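# Stand the C battery upright on the desk

## Task

Set the C battery upright on one of its flat ends on the desk, then open the gripper and move the robot away. It fails if the battery falls or is left leaning. It also does not count if the battery only stays up because the robot is still holding or touching it.

## Robot and tools

Robot: a two-wheeled cart with a pan/tilt head camera and two five-joint arms, left_arm and right_arm, each with a gripper. The cart is 0.53 m wide and spans x = -0.35 to 0.07 m. Each arm's vertical pan axis sits at x = -0.060, y = +0.155 (left) or -0.155 (right). The shoulder is 0.03 m outward from that axis and 0.89 m high. Link lengths: upper arm 0.116, forearm 0.135, hand 0.162 m. The fixed jaw tip reaches about 0.44 m from its pan axis at most, and no lower than 0.55 m above the floor.

Frames: the base frame has its origin on the floor between the drive wheels, x forward, y left, z up. The reported left_hand and right_hand are the fixed-jaw tips in this frame, and a held object sits on the swinging-jaw side of that point. In the hand's own axes, z runs out along the fingers and y runs from the swinging jaw toward the fixed jaw. base_odometry is the base frame as it was at scene start. It counts wheel rotation, so slip looks like motion. Heading is positive to the left, from -3.142 to 3.142.

execute_actions: "actions" is a list holding one action, or empty to just read state and images. An action may have "base", "joints", or both, and they start together. "base" holds one command only. {"translate_m": d} drives straight d metres relative to where the base is (positive forward, -1.4 to 1.4). {"rotate_rad": d} turns in place by d radians (positive counter-clockwise, -3.2 to 3.2). The base cannot strafe. Base offsets count from the base's last reported position. "joints" is a single dict, shared by both arms and the head, mapping joint names to absolute angles in radians. Ranges: head_pan_rad -3.2 to 3.2 (0 forward, positive left); head_tilt_rad -0.76 to 1.45 (0 level, positive down); shoulder_pan -1.919 to 1.919; shoulder_lift -1.745 to 1.745; elbow_flex -1.69 to 1.58; wrist_flex -1.658 to 1.658; wrist_roll -2.743 to 2.841; gripper 0 to 1.919. Each of these exists with a left_arm_ and a right_arm_ prefix. Joints you leave out keep chasing their previous targets. Any unknown key or out-of-range number rejects the whole call. An action runs for 15 s at most. "cameras" picks images from head_camera, left_wrist_camera, right_wrist_camera or "all" (default all; [] for none).

Arm geometry: shoulder_pan 0 points left_arm to the left and right_arm to the right. Positive pan turns clockwise seen from above, so forward is +1.571 (left) and -1.571 (right). With lift, elbow and wrist_flex all 0, the upper arm is near vertical (tilted 0.24 rad outward) and the forearm and fingers are horizontal. Positive values bend downward. The sum lift+elbow+wrist_flex gives the finger angle below horizontal: 1.571 points straight down, which needs the forearm no more than 0.08 rad above level. Wrist_roll -1.522 closes the jaws across the arm plane with the fixed jaw on the left looking outward. 1.619 does the same with it on the right. At 0.049 they close within the plane. Gripper opening: 0 gives 0.003 m, 0.3 gives 0.026, 0.6 gives 0.049, 1 gives 0.076, 1.919 gives 0.106. With horizontal fingers, the hand body juts about 0.08 m on the side away from... specifically above when the fixed jaw is on the left, so use that roll over a desk. Commanding the gripper below the contact angle squeezes, with maximum squeeze about 0.2 rad below contact. Going lower may trip the jaw. A holding jaw reads off_target.

Stow pose: pan -1.75 (left) or 1.75 (right), lift 0.05, elbow 1.35, wrist_flex -1.55, roll -1.52. Stow in two steps, wrists first and then the other three joints. When leaving stow, do not move the wrists first. Turning with the arms stowed needs 0.44 m of free radius. Turning or reversing right beside the desk can snag the cart's rear and tip it over.

Results: base_status and joint_status report each motion. "done" means reached; for the base it only means the wheels turned the full amount. "off_target" means it stopped short because of load, an obstacle or a tripped motor, and it may still be pushing. "time_out" means it is holding where it stopped. "joint command not followed" (with a cause) means a self-collision check blocked that arm's targets and per-joint says not_followed. The gripper still moves. Blocked targets may be retried on later actions until replaced. on_its_own lists motion you did not command. To end pushing on a blocked joint, command its current reading. A stop reported in one call cancels the rest of that reply's motion calls.

Sag and errors: loaded joints settle below their target, so offset the next target upward by the observed sag. Hand positions can be a few cm off. Motor trip: if a joint stays more than about 0.30 rad off target for about 2 s (thinking time counts), it drops to 20 % torque. To reset it, wait for it to settle, then command 0.2 rad from the reading on the side opposite the original target (or 0.04 past the range end, or the end itself for a jaw). One hand lifts about 0.4 kg extended and 0.7 kg within 0.28 m. Long holds heat motors: a MOTOR HOT line appears at 55 °C, and at 70 °C an OVER-TEMPERATURE FAULT stops the arm (limit_stop_at_motor_heat), after which you resend the targets.

wait: seconds 0 to 10, no new command, and it returns state and images. zoom_image: camera plus region [x0,y0,x1,y1] in pixels of that camera's latest image (644x476, origin top-left, at most 504x504). read_manual gives only licence text. finished_scene: pass the current scene number once the battery stands on its own and the robot has let go.

Cameras are pinhole with radial distortion. Calibration maps the base frame into each camera and has small errors, larger for the wrist cameras.

Avoid: arms hitting or pressing each other, hard pulls or pushes that could tip the robot, dropping or knocking the battery over, and leaving the hand touching it. Loose objects may occasionally be nudged by outside forces.

Each tool is called after ">>>" as a command line: name --argument value for each argument, lists and objects as JSON in quotes; but a table of rows of numbers goes row by row, as --pt "numbers of a row", without its own name.

## Session

I'll start by checking the robot's state and cameras.

>>> execute_actions --actions '[]'

Scene clock: 0.00 s.
base_odometry: x=+0.000 y=+0.000 heading=+0.000 (m, m, rad; odometry frame)
base_status: not commanded
joint_positions: head_pan_rad=-0.032 head_tilt_rad=-0.016 left_arm_shoulder_pan_rad=-1.730 left_arm_shoulder_lift_rad=+0.101 left_arm_elbow_flex_rad=+1.326 left_arm_wrist_flex_rad=-1.527 left_arm_wrist_roll_rad=-1.508 left_arm_gripper_rad=+1.920 right_arm_shoulder_pan_rad=+1.784 right_arm_shoulder_lift_rad=+0.066 right_arm_elbow_flex_rad=+1.406 right_arm_wrist_flex_rad=-1.510 right_arm_wrist_roll_rad=-1.548 right_arm_gripper_rad=+1.920
joint_status: not commanded
left_hand: x=-0.3094 y=+0.1070 z=+0.8862 quat_wxyz=(-0.054, -0.668, -0.058, +0.740) (m; base frame)
right_hand: x=-0.3008 y=-0.1108 z=+0.8768 quat_wxyz=(-0.067, +0.689, -0.083, -0.717) (m; base frame)
pictures: head_camera, left_wrist_camera, right_wrist_camera
Images, in order (width x height): head_camera 644x476, left_wrist_camera 644x476, right_wrist_camera 644x476.

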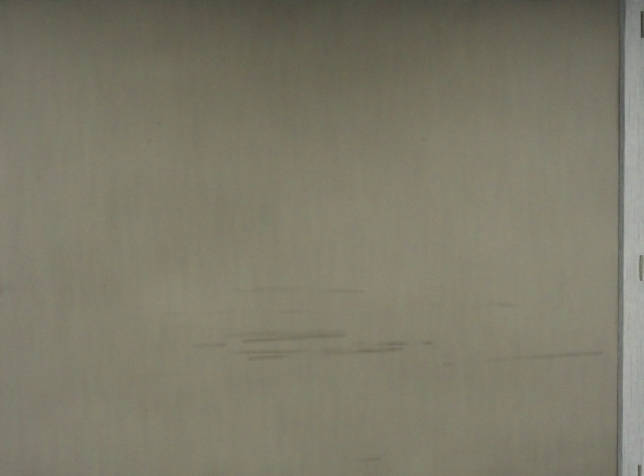

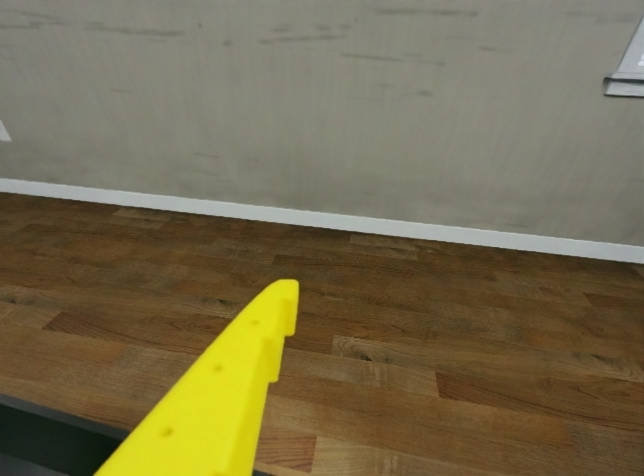

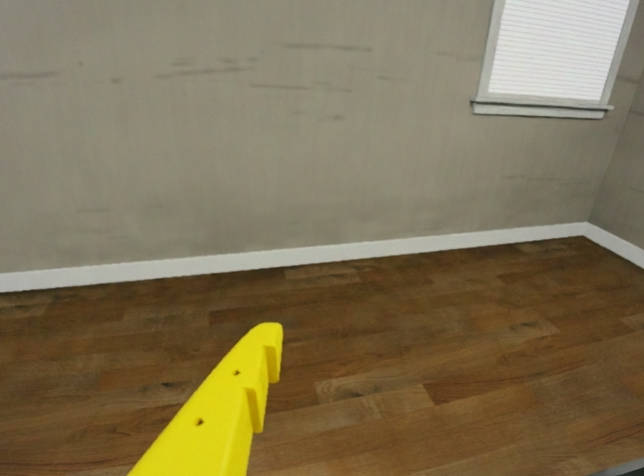

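>>> execute_actions --actions '[{"joints": {"head_pan_rad": 0.0, "head_tilt_rad": 0.6}}]' --cameras '["head_camera"]'

Scene clock: 1.43 s.
base_odometry: x=+0.000 y=+0.000 heading=+0.000 (m, m, rad; odometry frame)
base_status: not commanded
joint_positions: head_pan_rad=-0.010 head_tilt_rad=+0.594 left_arm_shoulder_pan_rad=-1.730 left_arm_shoulder_lift_rad=+0.101 left_arm_elbow_flex_rad=+1.326 left_arm_wrist_flex_rad=-1.527 left_arm_wrist_roll_rad=-1.508 left_arm_gripper_rad=+1.920 right_arm_shoulder_pan_rad=+1.784 right_arm_shoulder_lift_rad=+0.066 right_arm_elbow_flex_rad=+1.406 right_arm_wrist_flex_rad=-1.510 right_arm_wrist_roll_rad=-1.548 right_arm_gripper_rad=+1.920
joint_status: all done
left_hand: x=-0.3094 y=+0.1070 z=+0.8862 quat_wxyz=(-0.054, -0.668, -0.058, +0.740) (m; base frame)
right_hand: x=-0.3008 y=-0.1108 z=+0.8768 quat_wxyz=(-0.067, +0.689, -0.083, -0.717) (m; base frame)
pictures: head_camera
camera_calibration (this result's frames):
head_camera: T_world_to_cam=[[-0.0450699, -0.998882, 0.0142426, -0.0173434], [-0.578754, 0.0144875, -0.815374, 0.952795], [0.814256, -0.0449918, -0.57876, 0.696524], [0, 0, 0, 1]] pos_world=[-0.0164975, 0.000210244, 1.18025]
Images, in order (width x height): head_camera 644x476.

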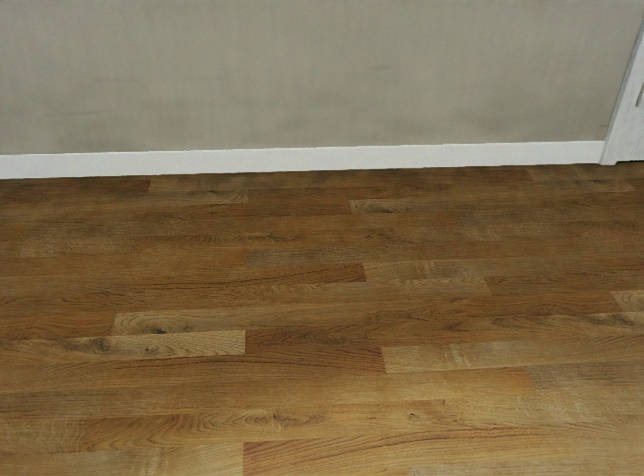

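>>> execute_actions --actions '[{"joints": {"head_pan_rad": 1.2, "head_tilt_rad": 0.45}}]' --cameras '["head_camera"]'

>>> execute_actions --actions '[{"joints": {"head_pan_rad": -1.2, "head_tilt_rad": 0.45}}]' --cameras '["head_camera"]'

Scene clock: 3.33 s.
base_odometry: x=+0.000 y=+0.000 heading=+0.000 (m, m, rad; odometry frame)
base_status: not commanded
joint_positions: head_pan_rad=+1.190 head_tilt_rad=+0.464 left_arm_shoulder_pan_rad=-1.730 left_arm_shoulder_lift_rad=+0.101 left_arm_elbow_flex_rad=+1.326 left_arm_wrist_flex_rad=-1.527 left_arm_wrist_roll_rad=-1.508 left_arm_gripper_rad=+1.920 right_arm_shoulder_pan_rad=+1.784 right_arm_shoulder_lift_rad=+0.066 right_arm_elbow_flex_rad=+1.406 right_arm_wrist_flex_rad=-1.510 right_arm_wrist_roll_rad=-1.548 right_arm_gripper_rad=+1.920
joint_status: all done
left_hand: x=-0.3094 y=+0.1070 z=+0.8862 quat_wxyz=(-0.054, -0.668, -0.058, +0.740) (m; base frame)
right_hand: x=-0.3008 y=-0.1108 z=+0.8768 quat_wxyz=(-0.067, +0.689, -0.083, -0.717) (m; base frame)
pictures: head_camera
camera_calibration (this result's frames):
head_camera: T_world_to_cam=[[0.914089, -0.405401, 0.00955887, 0.0331281], [-0.181971, -0.43114, -0.883745, 1.05014], [0.362393, 0.806082, -0.467872, 0.547655], [0, 0, 0, 1]] pos_world=[-0.0376537, 0.0247327, 1.18397]
Images, in order (width x height): head_camera 644x476.

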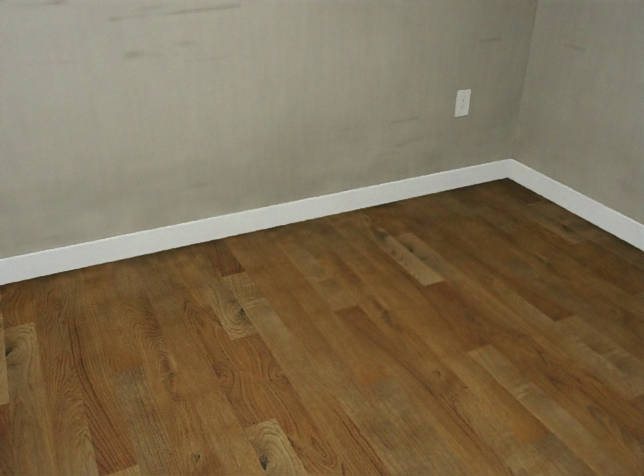

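Scene clock: 5.73 s.
base_odometry: x=+0.000 y=+0.000 heading=+0.000 (m, m, rad; odometry frame)
base_status: not commanded
joint_positions: head_pan_rad=-1.190 head_tilt_rad=+0.464 left_arm_shoulder_pan_rad=-1.730 left_arm_shoulder_lift_rad=+0.101 left_arm_elbow_flex_rad=+1.326 left_arm_wrist_flex_rad=-1.527 left_arm_wrist_roll_rad=-1.508 left_arm_gripper_rad=+1.920 right_arm_shoulder_pan_rad=+1.784 right_arm_shoulder_lift_rad=+0.066 right_arm_elbow_flex_rad=+1.406 right_arm_wrist_flex_rad=-1.510 right_arm_wrist_roll_rad=-1.548 right_arm_gripper_rad=+1.920
joint_status: all done
left_hand: x=-0.3094 y=+0.1070 z=+0.8862 quat_wxyz=(-0.054, -0.668, -0.058, +0.740) (m; base frame)
right_hand: x=-0.3008 y=-0.1108 z=+0.8768 quat_wxyz=(-0.067, +0.689, -0.083, -0.717) (m; base frame)
pictures: head_camera
camera_calibration (this result's frames):
head_camera: T_world_to_cam=[[-0.941318, -0.337387, 0.00955882, -0.054076], [-0.16582, 0.437605, -0.883745, 1.0509], [0.293981, -0.83347, -0.467871, 0.544438], [0, 0, 0, 1]] pos_world=[-0.0366969, -0.0243496, 1.18397]
Images, in order (width x height): head_camera 644x476.

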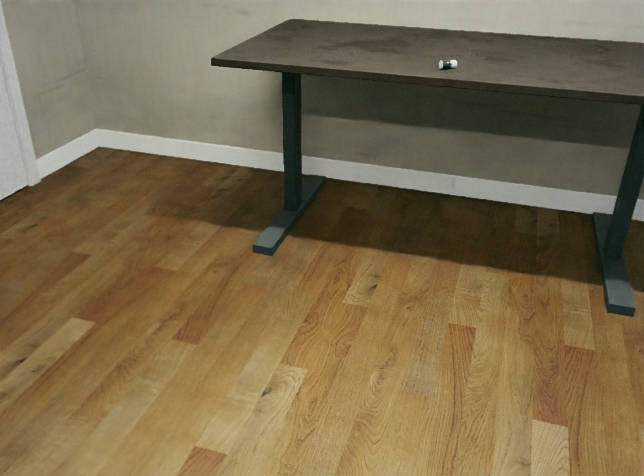

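>>> zoom_image --camera "head_camera" --region '[400, 40, 500, 100]'

Region (400, 40, 500, 100) of head_camera's 644x476 image, scaled by 5.040; it fills the top 302 rows of this view, and the rest is white.

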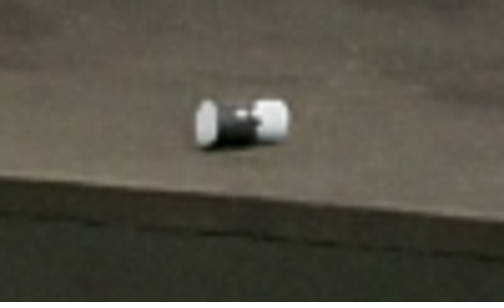

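>>> execute_actions --actions '[{"base": {"rotate_rad": -1.533}, "joints": {"head_pan_rad": 0.1, "head_tilt_rad": 0.3}}]' --cameras '["head_camera"]'

Scene clock: 14.83 s.
base_odometry: x=-0.001 y=+0.000 heading=-1.532 (m, m, rad; odometry frame)
base_status: done
joint_positions: head_pan_rad=+0.090 head_tilt_rad=+0.313 left_arm_shoulder_pan_rad=-1.730 left_arm_shoulder_lift_rad=+0.101 left_arm_elbow_flex_rad=+1.326 left_arm_wrist_flex_rad=-1.527 left_arm_wrist_roll_rad=-1.508 left_arm_gripper_rad=+1.920 right_arm_shoulder_pan_rad=+1.784 right_arm_shoulder_lift_rad=+0.066 right_arm_elbow_flex_rad=+1.406 right_arm_wrist_flex_rad=-1.510 right_arm_wrist_roll_rad=-1.548 right_arm_gripper_rad=+1.920
joint_status: all done
left_hand: x=-0.3094 y=+0.1070 z=+0.8862 quat_wxyz=(-0.054, -0.668, -0.058, +0.740) (m; base frame)
right_hand: x=-0.3008 y=-0.1108 z=+0.8768 quat_wxyz=(-0.067, +0.689, -0.083, -0.717) (m; base frame)
pictures: head_camera
camera_calibration (this result's frames):
head_camera: T_world_to_cam=[[0.0523459, -0.998621, 0.00395254, -0.000920969], [-0.329393, -0.0210023, -0.943959, 1.11252], [0.942741, 0.0481105, -0.330038, 0.416284], [0, 0, 0, 1]] pos_world=[-0.0259453, 0.00241812, 1.18756]
Images, in order (width x height): head_camera 644x476.

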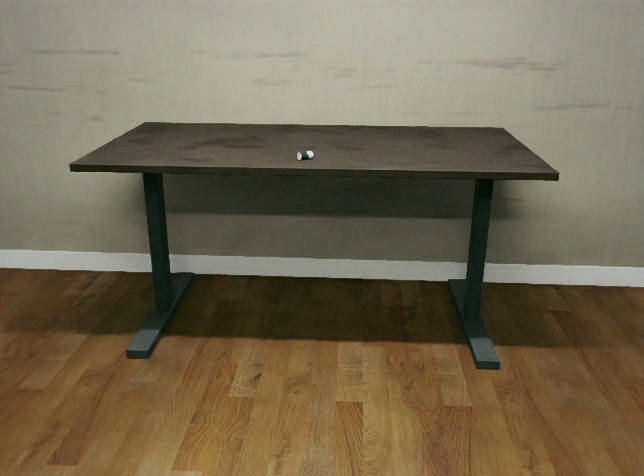

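>>> execute_actions --actions '[{"base": {"translate_m": 1.4}, "joints": {"head_pan_rad": 0.25, "head_tilt_rad": 0.55, "left_arm_shoulder_pan_rad": 0.9, "left_arm_shoulder_lift_rad": -0.2, "left_arm_elbow_flex_rad": 0.3}}]' --cameras '["head_camera"]'

Scene clock: 24.17 s.
base_odometry: x=+0.051 y=-1.399 heading=-1.528 (m, m, rad; odometry frame)
base_status: done
joint_positions: head_pan_rad=+0.240 head_tilt_rad=+0.544 left_arm_shoulder_pan_rad=+0.893 left_arm_shoulder_lift_rad=-0.158 left_arm_elbow_flex_rad=+0.339 left_arm_wrist_flex_rad=-1.527 left_arm_wrist_roll_rad=-1.508 left_arm_gripper_rad=+1.920 right_arm_shoulder_pan_rad=+1.784 right_arm_shoulder_lift_rad=+0.066 right_arm_elbow_flex_rad=+1.406 right_arm_wrist_flex_rad=-1.510 right_arm_wrist_roll_rad=-1.548 right_arm_gripper_rad=+1.920
joint_status: all done
left_hand: x=+0.0987 y=+0.2928 z=+1.1468 quat_wxyz=(+0.939, -0.038, +0.105, +0.324) (m; base frame)
right_hand: x=-0.3008 y=-0.1108 z=+0.8768 quat_wxyz=(-0.067, +0.689, -0.083, -0.717) (m; base frame)
pictures: head_camera
camera_calibration (this result's frames):
head_camera: T_world_to_cam=[[0.202848, -0.979131, 0.0124739, -0.00365549], [-0.524105, -0.119322, -0.843253, 0.987452], [0.827144, 0.164514, -0.537372, 0.649493], [0, 0, 0, 1]] pos_world=[-0.0189533, 0.00739508, 1.18174]
Images, in order (width x height): head_camera 644x476.

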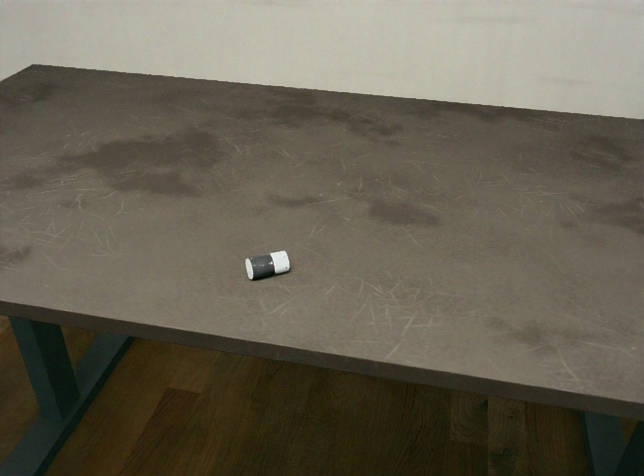

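>>> zoom_image --camera "head_camera" --region '[228, 235, 308, 295]'

Region (228, 235, 308, 295) of head_camera's 644x476 image, scaled by 6.300; it fills the top 378 rows of this view, and the rest is white.

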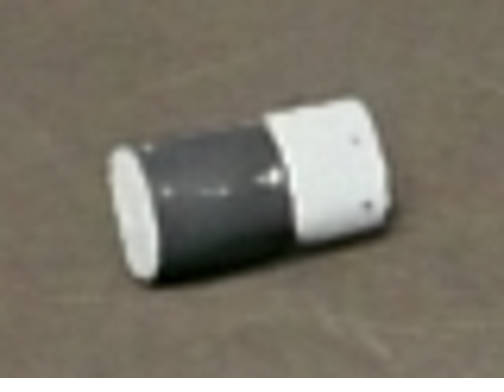

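>>> execute_actions --actions '[{"base": {"translate_m": 0.27}, "joints": {"head_pan_rad": 0.4, "head_tilt_rad": 0.95, "left_arm_wrist_flex_rad": 1.3, "left_arm_wrist_roll_rad": -2.6, "left_arm_gripper_rad": 0.75}}]' --cameras '["head_camera", "left_wrist_camera"]'

Scene clock: 30.93 s.
base_odometry: x=+0.063 y=-1.669 heading=-1.524 (m, m, rad; odometry frame)
base_status: done
joint_positions: head_pan_rad=+0.390 head_tilt_rad=+0.945 left_arm_shoulder_pan_rad=+0.893 left_arm_shoulder_lift_rad=-0.160 left_arm_elbow_flex_rad=+0.338 left_arm_wrist_flex_rad=+1.289 left_arm_wrist_roll_rad=-2.589 left_arm_gripper_rad=+0.758 right_arm_shoulder_pan_rad=+1.784 right_arm_shoulder_lift_rad=+0.066 right_arm_elbow_flex_rad=+1.406 right_arm_wrist_flex_rad=-1.510 right_arm_wrist_roll_rad=-1.548 right_arm_gripper_rad=+1.920
joint_status: all done
left_hand: x=+0.0911 y=+0.2817 z=+0.8318 quat_wxyz=(+0.033, +0.193, +0.980, +0.040) (m; base frame)
right_hand: x=-0.3008 y=-0.1108 z=+0.8768 quat_wxyz=(-0.067, +0.689, -0.083, -0.717) (m; base frame)
pictures: head_camera, left_wrist_camera
camera_calibration (this result's frames):
head_camera: T_world_to_cam=[[0.354028, -0.934889, 0.0254341, -0.0114672], [-0.765335, -0.305236, -0.56665, 0.657745], [0.537519, 0.181144, -0.823566, 0.965289], [0, 0, 0, 1]] pos_world=[-0.0114061, 0.0151903, 1.16798]
left_wrist_camera: T_world_to_cam=[[-0.348079, -0.925438, -0.149685, 0.408955], [-0.809941, 0.21647, 0.545102, -0.426935], [-0.472056, 0.310974, -0.824899, 0.714761], [0, 0, 0, 1]] pos_world=[0.133964, 0.248609, 0.883543]
Images, in order (width x height): head_camera 644x476, left_wrist_camera 644x476.

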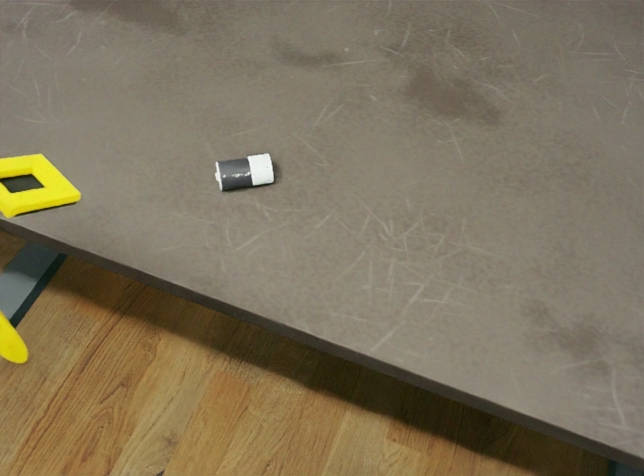

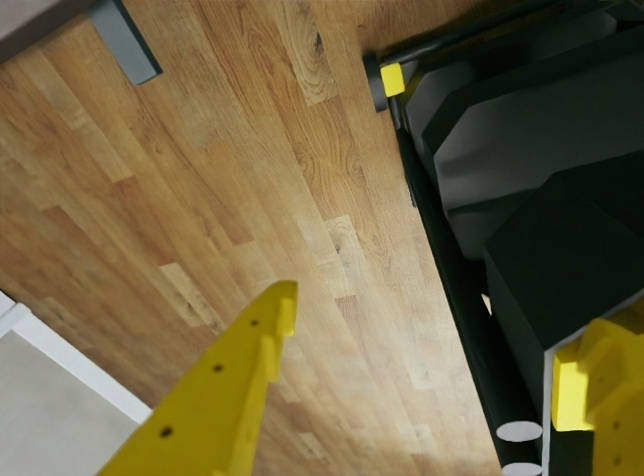

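>>> zoom_image --camera "head_camera" --region '[200, 140, 290, 205]'

Region (200, 140, 290, 205) of head_camera's 644x476 image, scaled by 5.600.

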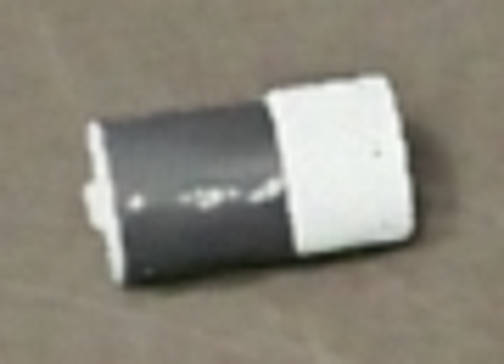

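>>> execute_actions --actions '[{"base": {"translate_m": 0.08}, "joints": {"left_arm_shoulder_pan_rad": 1.41, "left_arm_elbow_flex_rad": -0.64, "left_arm_shoulder_lift_rad": 0.1, "left_arm_wrist_flex_rad": 1.42, "left_arm_wrist_roll_rad": 0.47, "head_pan_rad": 0.6, "head_tilt_rad": 1.0}}]' --cameras '[]'

>>> execute_actions --actions '[{"joints": {"left_arm_shoulder_lift_rad": 0.58}}]' --cameras '["head_camera", "left_wrist_camera"]'

Scene clock: 39.27 s.
base_odometry: x=+0.067 y=-1.749 heading=-1.521 (m, m, rad; odometry frame)
base_status: done
joint_positions: head_pan_rad=+0.590 head_tilt_rad=+0.995 left_arm_shoulder_pan_rad=+1.402 left_arm_shoulder_lift_rad=+0.109 left_arm_elbow_flex_rad=-0.601 left_arm_wrist_flex_rad=+1.415 left_arm_wrist_roll_rad=+0.459 left_arm_gripper_rad=+0.758 right_arm_shoulder_pan_rad=+1.784 right_arm_shoulder_lift_rad=+0.066 right_arm_elbow_flex_rad=+1.406 right_arm_wrist_flex_rad=-1.510 right_arm_wrist_roll_rad=-1.548 right_arm_gripper_rad=+1.920
joint_status: all done
left_hand: x=+0.2147 y=+0.1983 z=+0.9389 quat_wxyz=(+0.196, -0.834, +0.451, -0.251) (m; base frame)
right_hand: x=-0.3008 y=-0.1108 z=+0.8768 quat_wxyz=(-0.067, +0.689, -0.083, -0.717) (m; base frame)
pictures: none
No camera images: the call's "cameras" was empty. Leave "cameras" out to get every camera's image.

Scene clock: 40.30 s.
base_odometry: x=+0.067 y=-1.749 heading=-1.521 (m, m, rad; odometry frame)
base_status: not commanded
joint_positions: head_pan_rad=+0.590 head_tilt_rad=+0.995 left_arm_shoulder_pan_rad=+1.402 left_arm_shoulder_lift_rad=+0.595 left_arm_elbow_flex_rad=-0.602 left_arm_wrist_flex_rad=+1.415 left_arm_wrist_roll_rad=+0.459 left_arm_gripper_rad=+0.758 right_arm_shoulder_pan_rad=+1.784 right_arm_shoulder_lift_rad=+0.066 right_arm_elbow_flex_rad=+1.406 right_arm_wrist_flex_rad=-1.510 right_arm_wrist_roll_rad=-1.548 right_arm_gripper_rad=+1.920
joint_status: all done
left_hand: x=+0.2073 y=+0.1970 z=+0.8182 quat_wxyz=(+0.050, -0.877, +0.474, -0.064) (m; base frame)
right_hand: x=-0.3008 y=-0.1108 z=+0.8768 quat_wxyz=(-0.067, +0.689, -0.083, -0.717) (m; base frame)
pictures: head_camera, left_wrist_camera
camera_calibration (this result's frames):
head_camera: T_world_to_cam=[[0.533783, -0.845196, 0.0268057, -0.00459735], [-0.712149, -0.466399, -0.524705, 0.611965], [0.455981, 0.260989, -0.850862, 0.992875], [0, 0, 0, 1]] pos_world=[-0.0144674, 0.0224046, 1.16602]
left_wrist_camera: T_world_to_cam=[[0.820181, 0.565399, 0.0873334, -0.36087], [0.385555, -0.659041, 0.645765, -0.464812], [0.422671, -0.495972, -0.758525, 0.70384], [0, 0, 0, 1]] pos_world=[0.177696, 0.246791, 0.865556]
Images, in order (width x height): head_camera 644x476, left_wrist_camera 644x476.

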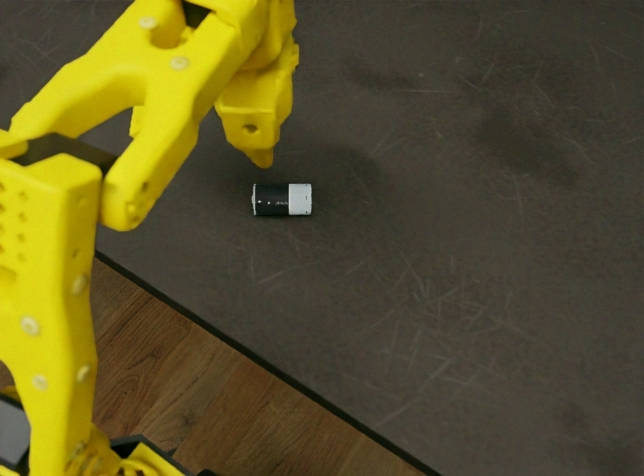

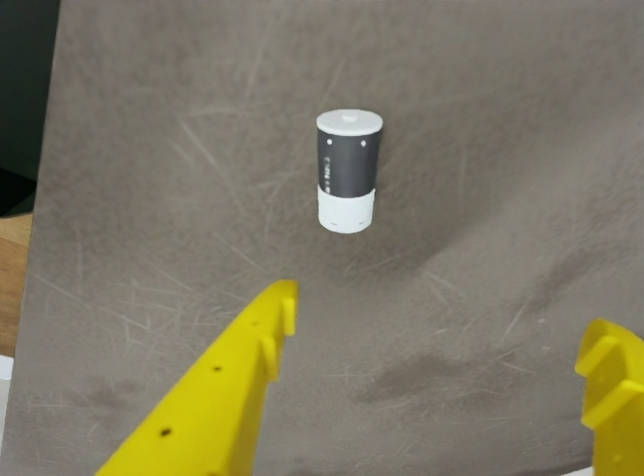

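>>> execute_actions --actions '[{"joints": {"left_arm_shoulder_pan_rad": 1.385, "left_arm_shoulder_lift_rad": 0.715, "left_arm_elbow_flex_rad": -0.51, "left_arm_wrist_flex_rad": 1.175}}]' --cameras '["head_camera", "left_wrist_camera"]'

Scene clock: 44.13 s.
base_odometry: x=+0.067 y=-1.749 heading=-1.521 (m, m, rad; odometry frame)
base_status: not commanded
joint_positions: head_pan_rad=+0.590 head_tilt_rad=+0.995 left_arm_shoulder_pan_rad=+1.394 left_arm_shoulder_lift_rad=+0.731 left_arm_elbow_flex_rad=-0.509 left_arm_wrist_flex_rad=+1.186 left_arm_wrist_roll_rad=+0.459 left_arm_gripper_rad=+0.758 right_arm_shoulder_pan_rad=+1.784 right_arm_shoulder_lift_rad=+0.066 right_arm_elbow_flex_rad=+1.406 right_arm_wrist_flex_rad=-1.510 right_arm_wrist_roll_rad=-1.548 right_arm_gripper_rad=+1.920
joint_status: all done
left_hand: x=+0.2143 y=+0.2003 z=+0.7748 quat_wxyz=(+0.050, -0.878, +0.471, -0.063) (m; base frame)
right_hand: x=-0.3008 y=-0.1108 z=+0.8768 quat_wxyz=(-0.067, +0.689, -0.083, -0.717) (m; base frame)
pictures: head_camera, left_wrist_camera
camera_calibration (this result's frames):
head_camera: T_world_to_cam=[[0.533783, -0.845196, 0.0268057, -0.00459736], [-0.712149, -0.466399, -0.524705, 0.611965], [0.455981, 0.260989, -0.850862, 0.992875], [0, 0, 0, 1]] pos_world=[-0.0144674, 0.0224046, 1.16602]
left_wrist_camera: T_world_to_cam=[[0.815951, 0.571697, 0.0859473, -0.36393], [0.391573, -0.655891, 0.645351, -0.438843], [0.425317, -0.49292, -0.759036, 0.668858], [0, 0, 0, 1]] pos_world=[0.184311, 0.249918, 0.822174]
Images, in order (width x height): head_camera 644x476, left_wrist_camera 644x476.

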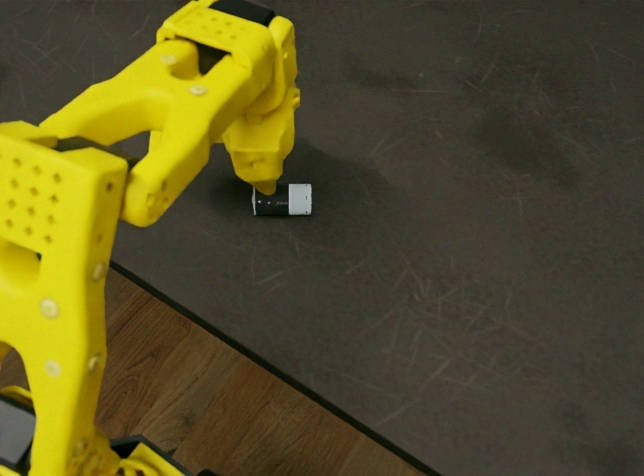

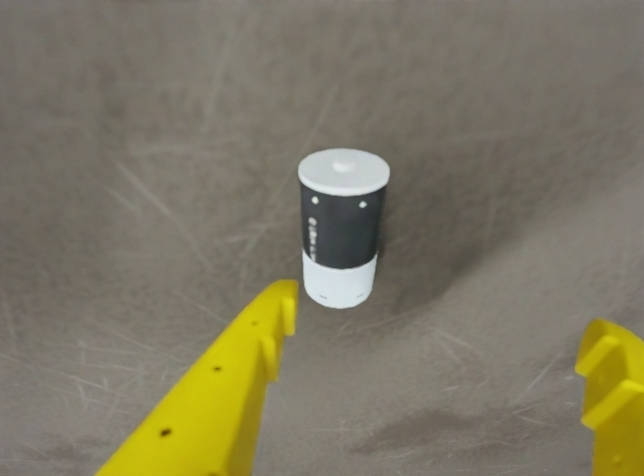

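>>> execute_actions --actions '[{"joints": {"left_arm_shoulder_lift_rad": 0.736, "left_arm_elbow_flex_rad": -0.43, "left_arm_wrist_flex_rad": 1.085}}]' --cameras '[]'

>>> execute_actions --actions '[{"joints": {"left_arm_shoulder_lift_rad": 0.756, "left_arm_elbow_flex_rad": -0.36, "left_arm_wrist_flex_rad": 0.985}}]' --cameras '["head_camera", "left_wrist_camera"]'

Scene clock: 46.73 s.
base_odometry: x=+0.067 y=-1.749 heading=-1.521 (m, m, rad; odometry frame)
base_status: not commanded
joint_positions: head_pan_rad=+0.590 head_tilt_rad=+0.995 left_arm_shoulder_pan_rad=+1.394 left_arm_shoulder_lift_rad=+0.751 left_arm_elbow_flex_rad=-0.428 left_arm_wrist_flex_rad=+1.096 left_arm_wrist_roll_rad=+0.459 left_arm_gripper_rad=+0.758 right_arm_shoulder_pan_rad=+1.784 right_arm_shoulder_lift_rad=+0.066 right_arm_elbow_flex_rad=+1.406 right_arm_wrist_flex_rad=-1.510 right_arm_wrist_roll_rad=-1.548 right_arm_gripper_rad=+1.920
joint_status: all done
left_hand: x=+0.2107 y=+0.1997 z=+0.7594 quat_wxyz=(+0.047, -0.879, +0.471, -0.059) (m; base frame)
right_hand: x=-0.3008 y=-0.1108 z=+0.8768 quat_wxyz=(-0.067, +0.689, -0.083, -0.717) (m; base frame)
pictures: none
No camera images: the call's "cameras" was empty. Leave "cameras" out to get every camera's image.

Scene clock: 47.47 s.
base_odometry: x=+0.067 y=-1.749 heading=-1.521 (m, m, rad; odometry frame)
base_status: not commanded
joint_positions: head_pan_rad=+0.590 head_tilt_rad=+0.995 left_arm_shoulder_pan_rad=+1.394 left_arm_shoulder_lift_rad=+0.771 left_arm_elbow_flex_rad=-0.360 left_arm_wrist_flex_rad=+0.996 left_arm_wrist_roll_rad=+0.459 left_arm_gripper_rad=+0.758 right_arm_shoulder_pan_rad=+1.784 right_arm_shoulder_lift_rad=+0.066 right_arm_elbow_flex_rad=+1.406 right_arm_wrist_flex_rad=-1.510 right_arm_wrist_roll_rad=-1.548 right_arm_gripper_rad=+1.920
joint_status: all done
left_hand: x=+0.2101 y=+0.1996 z=+0.7465 quat_wxyz=(+0.051, -0.878, +0.471, -0.064) (m; base frame)
right_hand: x=-0.3008 y=-0.1108 z=+0.8768 quat_wxyz=(-0.067, +0.689, -0.083, -0.717) (m; base frame)
pictures: head_camera, left_wrist_camera
camera_calibration (this result's frames):
head_camera: T_world_to_cam=[[0.533783, -0.845196, 0.0268057, -0.00459735], [-0.712149, -0.466399, -0.524705, 0.611965], [0.455981, 0.260989, -0.850862, 0.992875], [0, 0, 0, 1]] pos_world=[-0.0144674, 0.0224046, 1.16602]
left_wrist_camera: T_world_to_cam=[[0.81582, 0.571673, 0.0873334, -0.358681], [0.390598, -0.656065, 0.645765, -0.419502], [0.426463, -0.492716, -0.758525, 0.648114], [0, 0, 0, 1]] pos_world=[0.180079, 0.249163, 0.793835]
Images, in order (width x height): head_camera 644x476, left_wrist_camera 644x476.

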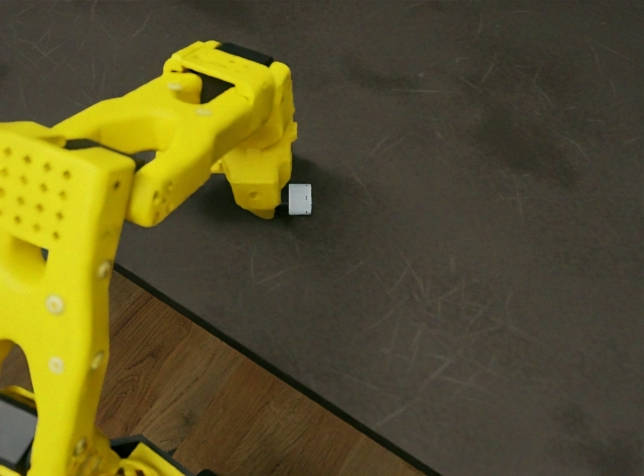

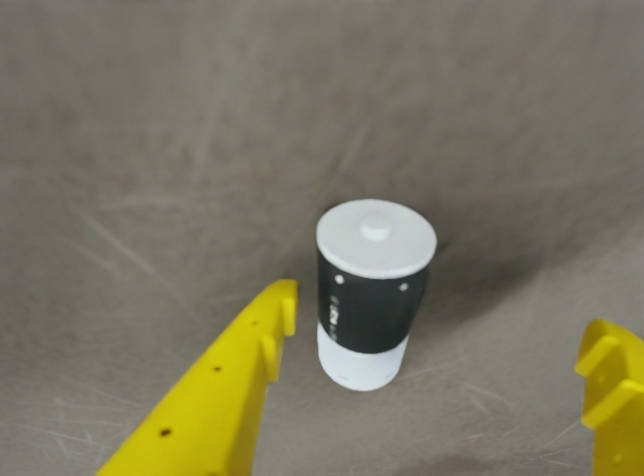

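>>> execute_actions --actions '[{"joints": {"left_arm_shoulder_lift_rad": 0.776, "left_arm_wrist_flex_rad": 0.965, "left_arm_gripper_rad": 0.45}}]' --cameras '["left_wrist_camera"]'

Scene clock: 48.57 s.
base_odometry: x=+0.067 y=-1.749 heading=-1.521 (m, m, rad; odometry frame)
base_status: not commanded
joint_positions: head_pan_rad=+0.590 head_tilt_rad=+0.995 left_arm_shoulder_pan_rad=+1.394 left_arm_shoulder_lift_rad=+0.791 left_arm_elbow_flex_rad=-0.360 left_arm_wrist_flex_rad=+0.976 left_arm_wrist_roll_rad=+0.459 left_arm_gripper_rad=+0.459 right_arm_shoulder_pan_rad=+1.784 right_arm_shoulder_lift_rad=+0.066 right_arm_elbow_flex_rad=+1.406 right_arm_wrist_flex_rad=-1.510 right_arm_wrist_roll_rad=-1.548 right_arm_gripper_rad=+1.920
joint_status: all done
left_hand: x=+0.2103 y=+0.1996 z=+0.7420 quat_wxyz=(+0.051, -0.878, +0.471, -0.064) (m; base frame)
right_hand: x=-0.3008 y=-0.1108 z=+0.8768 quat_wxyz=(-0.067, +0.689, -0.083, -0.717) (m; base frame)
pictures: left_wrist_camera
camera_calibration (this result's frames):
left_wrist_camera: T_world_to_cam=[[0.81582, 0.571673, 0.0873334, -0.358467], [0.390598, -0.656065, 0.645765, -0.416666], [0.426463, -0.492716, -0.758525, 0.644655], [0, 0, 0, 1]] pos_world=[0.180272, 0.249198, 0.789361]
Images, in order (width x height): left_wrist_camera 644x476.

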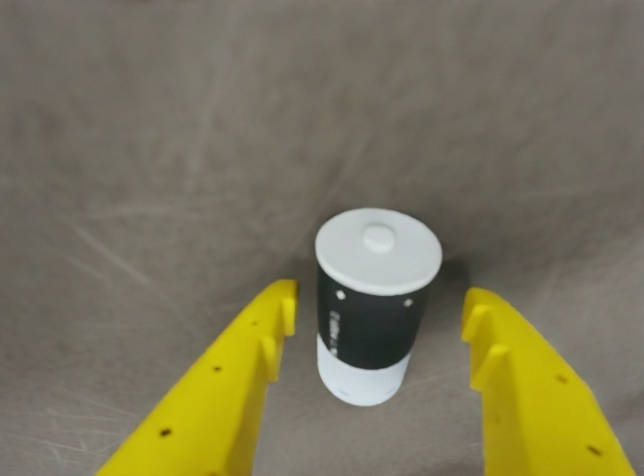

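>>> execute_actions --actions '[{"joints": {"left_arm_shoulder_lift_rad": 0.788, "left_arm_wrist_flex_rad": 0.945}}]' --cameras '[]'

>>> execute_actions --actions '[{"joints": {"left_arm_gripper_rad": 0.12}}]' --cameras '["left_wrist_camera"]'

Scene clock: 49.53 s.
base_odometry: x=+0.067 y=-1.749 heading=-1.521 (m, m, rad; odometry frame)
base_status: not commanded
joint_positions: head_pan_rad=+0.590 head_tilt_rad=+0.995 left_arm_shoulder_pan_rad=+1.394 left_arm_shoulder_lift_rad=+0.802 left_arm_elbow_flex_rad=-0.360 left_arm_wrist_flex_rad=+0.956 left_arm_wrist_roll_rad=+0.459 left_arm_gripper_rad=+0.458 right_arm_shoulder_pan_rad=+1.784 right_arm_shoulder_lift_rad=+0.066 right_arm_elbow_flex_rad=+1.406 right_arm_wrist_flex_rad=-1.510 right_arm_wrist_roll_rad=-1.548 right_arm_gripper_rad=+1.920
joint_status: all done
left_hand: x=+0.2118 y=+0.1999 z=+0.7398 quat_wxyz=(+0.053, -0.878, +0.471, -0.068) (m; base frame)
right_hand: x=-0.3008 y=-0.1108 z=+0.8768 quat_wxyz=(-0.067, +0.689, -0.083, -0.717) (m; base frame)
pictures: none
No camera images: the call's "cameras" was empty. Leave "cameras" out to get every camera's image.

Scene clock: 50.23 s.
base_odometry: x=+0.067 y=-1.749 heading=-1.521 (m, m, rad; odometry frame)
base_status: not commanded
joint_positions: head_pan_rad=+0.590 head_tilt_rad=+0.995 left_arm_shoulder_pan_rad=+1.394 left_arm_shoulder_lift_rad=+0.802 left_arm_elbow_flex_rad=-0.359 left_arm_wrist_flex_rad=+0.956 left_arm_wrist_roll_rad=+0.459 left_arm_gripper_rad=+0.304 right_arm_shoulder_pan_rad=+1.784 right_arm_shoulder_lift_rad=+0.066 right_arm_elbow_flex_rad=+1.406 right_arm_wrist_flex_rad=-1.510 right_arm_wrist_roll_rad=-1.548 right_arm_gripper_rad=+1.920
joint_status: left_arm_gripper_rad off_target (ended at +0.304, target +0.120)
left_hand: x=+0.2115 y=+0.1998 z=+0.7396 quat_wxyz=(+0.053, -0.878, +0.471, -0.067) (m; base frame)
right_hand: x=-0.3008 y=-0.1108 z=+0.8768 quat_wxyz=(-0.067, +0.689, -0.083, -0.717) (m; base frame)
pictures: left_wrist_camera
camera_calibration (this result's frames):
left_wrist_camera: T_world_to_cam=[[0.815135, 0.571551, 0.0942609, -0.3643], [0.385714, -0.656936, 0.647811, -0.415716], [0.432181, -0.491696, -0.755947, 0.639073], [0, 0, 0, 1]] pos_world=[0.181106, 0.249347, 0.786749]
Images, in order (width x height): left_wrist_camera 644x476.

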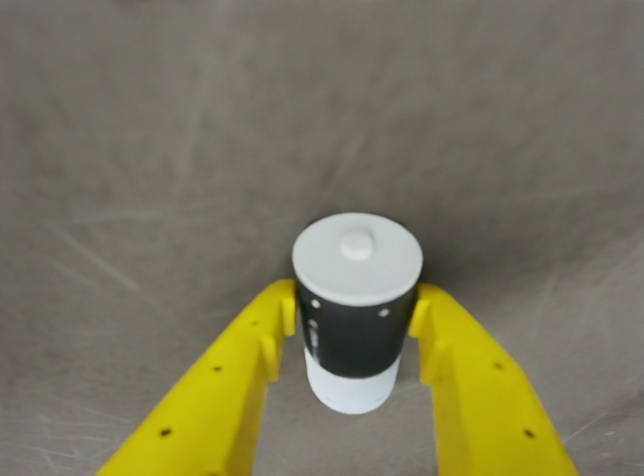

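>>> execute_actions --actions '[{"joints": {"left_arm_shoulder_lift_rad": 0.55}}]' --cameras '[]'

>>> execute_actions --actions '[{"joints": {"left_arm_wrist_flex_rad": -1.225, "left_arm_wrist_roll_rad": -1.532, "left_arm_shoulder_pan_rad": 1.58, "head_pan_rad": 0.45, "head_tilt_rad": 0.85}}]' --cameras '["left_wrist_camera"]'

Scene clock: 53.10 s.
base_odometry: x=+0.067 y=-1.749 heading=-1.521 (m, m, rad; odometry frame)
base_status: not commanded
joint_positions: head_pan_rad=+0.590 head_tilt_rad=+0.995 left_arm_shoulder_pan_rad=+1.394 left_arm_shoulder_lift_rad=+0.627 left_arm_elbow_flex_rad=-0.355 left_arm_wrist_flex_rad=+0.956 left_arm_wrist_roll_rad=+0.459 left_arm_gripper_rad=+0.304 right_arm_shoulder_pan_rad=+1.784 right_arm_shoulder_lift_rad=+0.066 right_arm_elbow_flex_rad=+1.406 right_arm_wrist_flex_rad=-1.510 right_arm_wrist_roll_rad=-1.548 right_arm_gripper_rad=+1.920
joint_status: all done
left_hand: x=+0.2337 y=+0.2038 z=+0.7839 quat_wxyz=(+0.106, -0.868, +0.466, -0.134) (m; base frame)
right_hand: x=-0.3008 y=-0.1108 z=+0.8768 quat_wxyz=(-0.067, +0.689, -0.083, -0.717) (m; base frame)
pictures: none
No camera images: the call's "cameras" was empty. Leave "cameras" out to get every camera's image.

Scene clock: 55.40 s.
base_odometry: x=+0.067 y=-1.749 heading=-1.521 (m, m, rad; odometry frame)
base_status: not commanded
joint_positions: head_pan_rad=+0.460 head_tilt_rad=+0.865 left_arm_shoulder_pan_rad=+1.574 left_arm_shoulder_lift_rad=+0.627 left_arm_elbow_flex_rad=-0.349 left_arm_wrist_flex_rad=-1.204 left_arm_wrist_roll_rad=-1.520 left_arm_gripper_rad=+0.304 right_arm_shoulder_pan_rad=+1.784 right_arm_shoulder_lift_rad=+0.066 right_arm_elbow_flex_rad=+1.406 right_arm_wrist_flex_rad=-1.510 right_arm_wrist_roll_rad=-1.548 right_arm_gripper_rad=+1.920
joint_status: all done
left_hand: x=+0.2870 y=+0.1617 z=+1.0649 quat_wxyz=(+0.948, +0.000, +0.317, -0.002) (m; base frame)
right_hand: x=-0.3008 y=-0.1108 z=+0.8768 quat_wxyz=(-0.067, +0.689, -0.083, -0.717) (m; base frame)
pictures: left_wrist_camera
camera_calibration (this result's frames):
left_wrist_camera: T_world_to_cam=[[0.0131658, -0.997862, 0.0640232, 0.0814317], [0.284737, -0.0576365, -0.956871, 0.960194], [0.958515, 0.0308278, 0.283369, -0.508694], [0, 0, 0, 1]] pos_world=[0.213116, 0.152282, 1.05772]
Images, in order (width x height): left_wrist_camera 644x476.

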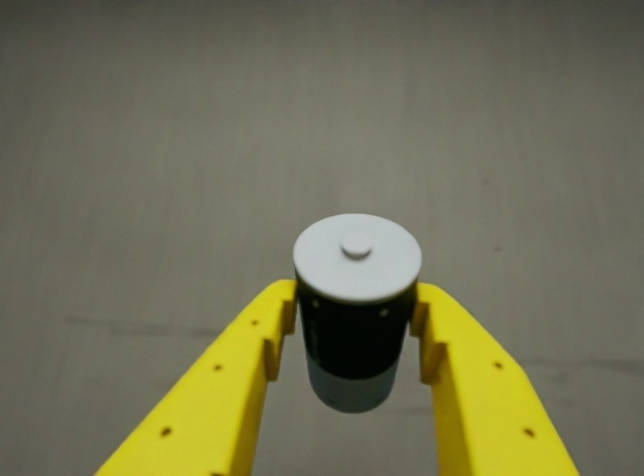

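>>> execute_actions --actions '[{"joints": {"left_arm_shoulder_lift_rad": 0.905, "left_arm_elbow_flex_rad": 0.34}}]' --cameras '["head_camera", "left_wrist_camera"]'

Scene clock: 58.57 s.
base_odometry: x=+0.067 y=-1.749 heading=-1.521 (m, m, rad; odometry frame)
base_status: not commanded
joint_positions: head_pan_rad=+0.460 head_tilt_rad=+0.865 left_arm_shoulder_pan_rad=+1.574 left_arm_shoulder_lift_rad=+0.935 left_arm_elbow_flex_rad=+0.342 left_arm_wrist_flex_rad=-1.207 left_arm_wrist_roll_rad=-1.520 left_arm_gripper_rad=+0.304 right_arm_shoulder_pan_rad=+1.784 right_arm_shoulder_lift_rad=+0.066 right_arm_elbow_flex_rad=+1.406 right_arm_wrist_flex_rad=-1.510 right_arm_wrist_roll_rad=-1.548 right_arm_gripper_rad=+1.920
joint_status: all done
left_hand: x=+0.2817 y=+0.1617 z=+0.7989 quat_wxyz=(+0.681, +0.000, +0.732, -0.002) (m; base frame)
right_hand: x=-0.3008 y=-0.1108 z=+0.8768 quat_wxyz=(-0.067, +0.689, -0.083, -0.717) (m; base frame)
pictures: head_camera, left_wrist_camera
camera_calibration (this result's frames):
head_camera: T_world_to_cam=[[0.416745, -0.90873, 0.0231037, -0.00583723], [-0.699045, -0.336624, -0.630889, 0.734798], [0.581084, 0.246769, -0.775529, 0.912047], [0, 0, 0, 1]] pos_world=[-0.0138864, 0.0169807, 1.17103]
left_wrist_camera: T_world_to_cam=[[0.0595902, -0.997997, 0.0212513, 0.119661], [-0.649201, -0.0549179, -0.758631, 0.811501], [0.758279, 0.0314106, -0.651173, 0.374726], [0, 0, 0, 1]] pos_world=[0.23555, 0.152216, 0.857099]
Images, in order (width x height): head_camera 644x476, left_wrist_camera 644x476.

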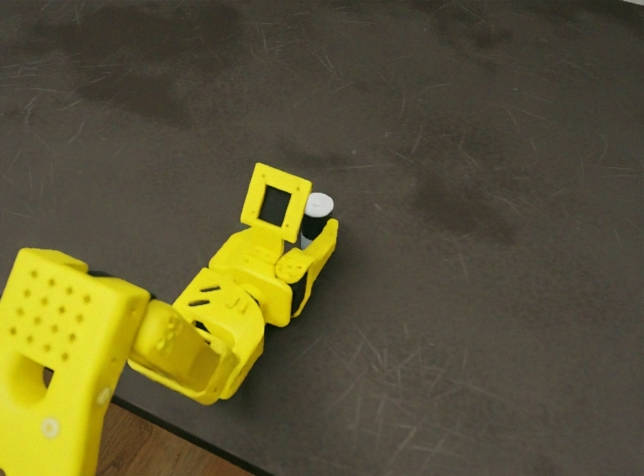

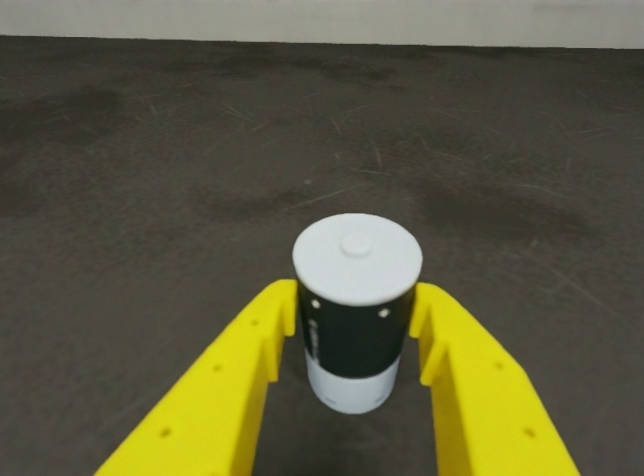

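>>> zoom_image --camera "head_camera" --region '[270, 170, 370, 270]'

Region (270, 170, 370, 270) of head_camera's 644x476 image, scaled by 5.040.

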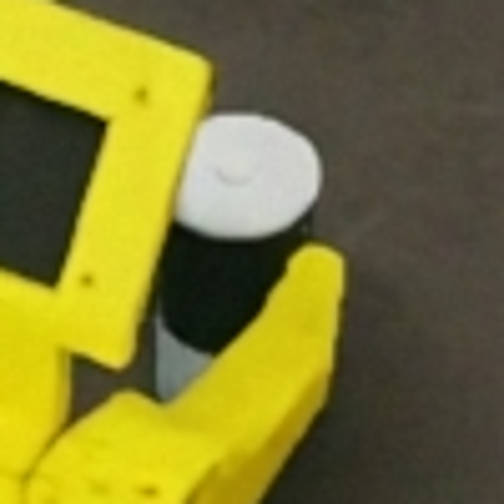

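>>> execute_actions --actions '[{"joints": {"left_arm_shoulder_lift_rad": 0.98, "left_arm_wrist_flex_rad": -1.41}}]' --cameras '[]'

>>> execute_actions --actions '[{"joints": {"left_arm_shoulder_lift_rad": 1.06}}]' --cameras '["head_camera", "left_wrist_camera"]'

Scene clock: 62.50 s.
base_odometry: x=+0.067 y=-1.749 heading=-1.521 (m, m, rad; odometry frame)
base_status: not commanded
joint_positions: head_pan_rad=+0.460 head_tilt_rad=+0.865 left_arm_shoulder_pan_rad=+1.574 left_arm_shoulder_lift_rad=+1.001 left_arm_elbow_flex_rad=+0.342 left_arm_wrist_flex_rad=-1.382 left_arm_wrist_roll_rad=-1.520 left_arm_gripper_rad=+0.304 right_arm_shoulder_pan_rad=+1.784 right_arm_shoulder_lift_rad=+0.066 right_arm_elbow_flex_rad=+1.406 right_arm_wrist_flex_rad=-1.510 right_arm_wrist_roll_rad=-1.548 right_arm_gripper_rad=+1.920
joint_status: all done
left_hand: x=+0.2762 y=+0.1617 z=+0.8066 quat_wxyz=(+0.720, +0.000, +0.694, -0.002) (m; base frame)
right_hand: x=-0.3008 y=-0.1108 z=+0.8768 quat_wxyz=(-0.067, +0.689, -0.083, -0.717) (m; base frame)
pictures: none
No camera images: the call's "cameras" was empty. Leave "cameras" out to get every camera's image.

Scene clock: 63.13 s.
base_odometry: x=+0.067 y=-1.749 heading=-1.521 (m, m, rad; odometry frame)
base_status: not commanded
joint_positions: head_pan_rad=+0.460 head_tilt_rad=+0.865 left_arm_shoulder_pan_rad=+1.574 left_arm_shoulder_lift_rad=+1.080 left_arm_elbow_flex_rad=+0.342 left_arm_wrist_flex_rad=-1.383 left_arm_wrist_roll_rad=-1.520 left_arm_gripper_rad=+0.304 right_arm_shoulder_pan_rad=+1.784 right_arm_shoulder_lift_rad=+0.066 right_arm_elbow_flex_rad=+1.406 right_arm_wrist_flex_rad=-1.510 right_arm_wrist_roll_rad=-1.548 right_arm_gripper_rad=+1.920
joint_status: all done
left_hand: x=+0.2684 y=+0.1618 z=+0.7832 quat_wxyz=(+0.693, +0.000, +0.721, -0.002) (m; base frame)
right_hand: x=-0.3008 y=-0.1108 z=+0.8768 quat_wxyz=(-0.067, +0.689, -0.083, -0.717) (m; base frame)
pictures: head_camera, left_wrist_camera
camera_calibration (this result's frames):
head_camera: T_world_to_cam=[[0.416745, -0.90873, 0.0231037, -0.00583723], [-0.699045, -0.336624, -0.630889, 0.734799], [0.581084, 0.246769, -0.775529, 0.912047], [0, 0, 0, 1]] pos_world=[-0.0138864, 0.0169807, 1.17103]
left_wrist_camera: T_world_to_cam=[[0.0588733, -0.997995, 0.0232531, 0.119447], [-0.624431, -0.05499, -0.779142, 0.800421], [0.778858, 0.0313507, -0.626416, 0.349656], [0, 0, 0, 1]] pos_world=[0.220443, 0.15226, 0.839894]
Images, in order (width x height): head_camera 644x476, left_wrist_camera 644x476.

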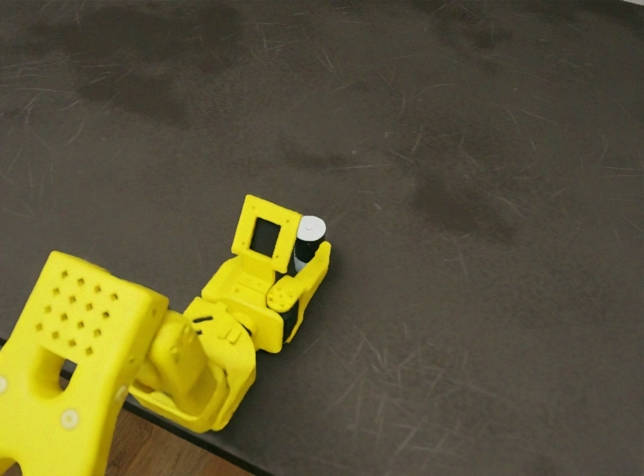

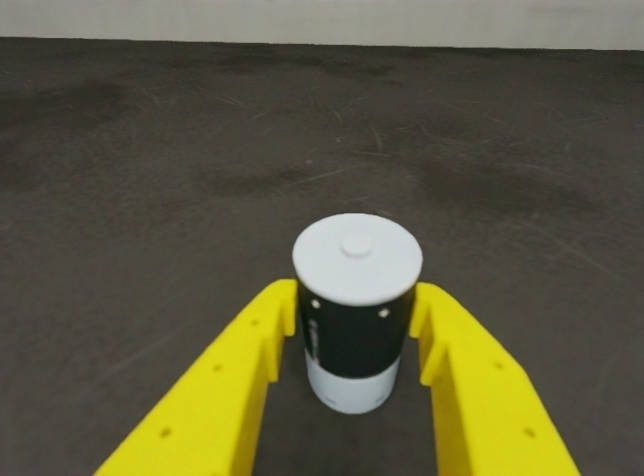

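>>> execute_actions --actions '[{"joints": {"left_arm_shoulder_lift_rad": 1.12, "left_arm_wrist_flex_rad": -1.475}}]' --cameras '["left_wrist_camera"]'

Scene clock: 64.20 s.
base_odometry: x=+0.067 y=-1.749 heading=-1.521 (m, m, rad; odometry frame)
base_status: not commanded
joint_positions: head_pan_rad=+0.460 head_tilt_rad=+0.865 left_arm_shoulder_pan_rad=+1.574 left_arm_shoulder_lift_rad=+1.139 left_arm_elbow_flex_rad=+0.342 left_arm_wrist_flex_rad=-1.447 left_arm_wrist_roll_rad=-1.520 left_arm_gripper_rad=+0.304 right_arm_shoulder_pan_rad=+1.784 right_arm_shoulder_lift_rad=+0.066 right_arm_elbow_flex_rad=+1.406 right_arm_wrist_flex_rad=-1.510 right_arm_wrist_roll_rad=-1.548 right_arm_gripper_rad=+1.920
joint_status: all done
left_hand: x=+0.2620 y=+0.1618 z=+0.7759 quat_wxyz=(+0.695, +0.000, +0.719, -0.002) (m; base frame)
right_hand: x=-0.3008 y=-0.1108 z=+0.8768 quat_wxyz=(-0.067, +0.689, -0.083, -0.717) (m; base frame)
pictures: left_wrist_camera
camera_calibration (this result's frames):
left_wrist_camera: T_world_to_cam=[[0.0587656, -0.997994, 0.0235371, 0.119823], [-0.620839, -0.0550005, -0.782007, 0.791989], [0.781733, 0.0313423, -0.622826, 0.346567], [0, 0, 0, 1]] pos_world=[0.213733, 0.15228, 0.832371]
Images, in order (width x height): left_wrist_camera 644x476.

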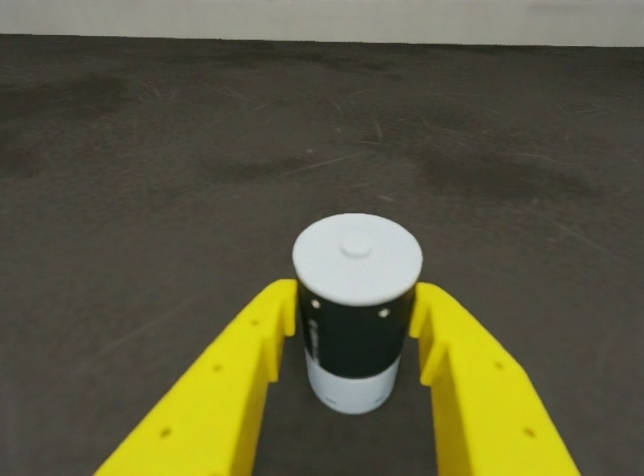

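>>> execute_actions --actions '[{"joints": {"left_arm_shoulder_lift_rad": 1.15, "left_arm_wrist_flex_rad": -1.495}}]' --cameras '["left_wrist_camera"]'

Scene clock: 65.03 s.
base_odometry: x=+0.067 y=-1.749 heading=-1.521 (m, m, rad; odometry frame)
base_status: not commanded
joint_positions: head_pan_rad=+0.460 head_tilt_rad=+0.865 left_arm_shoulder_pan_rad=+1.574 left_arm_shoulder_lift_rad=+1.167 left_arm_elbow_flex_rad=+0.342 left_arm_wrist_flex_rad=-1.467 left_arm_wrist_roll_rad=-1.520 left_arm_gripper_rad=+0.304 right_arm_shoulder_pan_rad=+1.784 right_arm_shoulder_lift_rad=+0.066 right_arm_elbow_flex_rad=+1.406 right_arm_wrist_flex_rad=-1.510 right_arm_wrist_roll_rad=-1.548 right_arm_gripper_rad=+1.920
joint_status: all done
left_hand: x=+0.2588 y=+0.1618 z=+0.7711 quat_wxyz=(+0.692, +0.000, +0.722, -0.002) (m; base frame)
right_hand: x=-0.3008 y=-0.1108 z=+0.8768 quat_wxyz=(-0.067, +0.689, -0.083, -0.717) (m; base frame)
pictures: left_wrist_camera
camera_calibration (this result's frames):
left_wrist_camera: T_world_to_cam=[[0.0589443, -0.997995, 0.0230634, 0.120452], [-0.626818, -0.0549831, -0.777223, 0.7841], [0.776933, 0.0313563, -0.628802, 0.351922], [0, 0, 0, 1]] pos_world=[0.210968, 0.152288, 0.827932]
Images, in order (width x height): left_wrist_camera 644x476.

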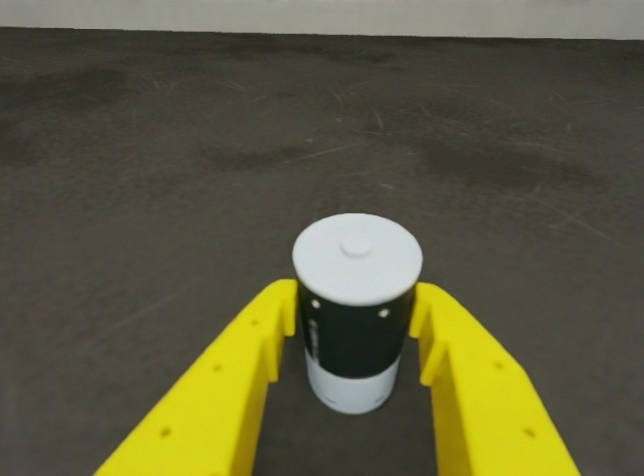

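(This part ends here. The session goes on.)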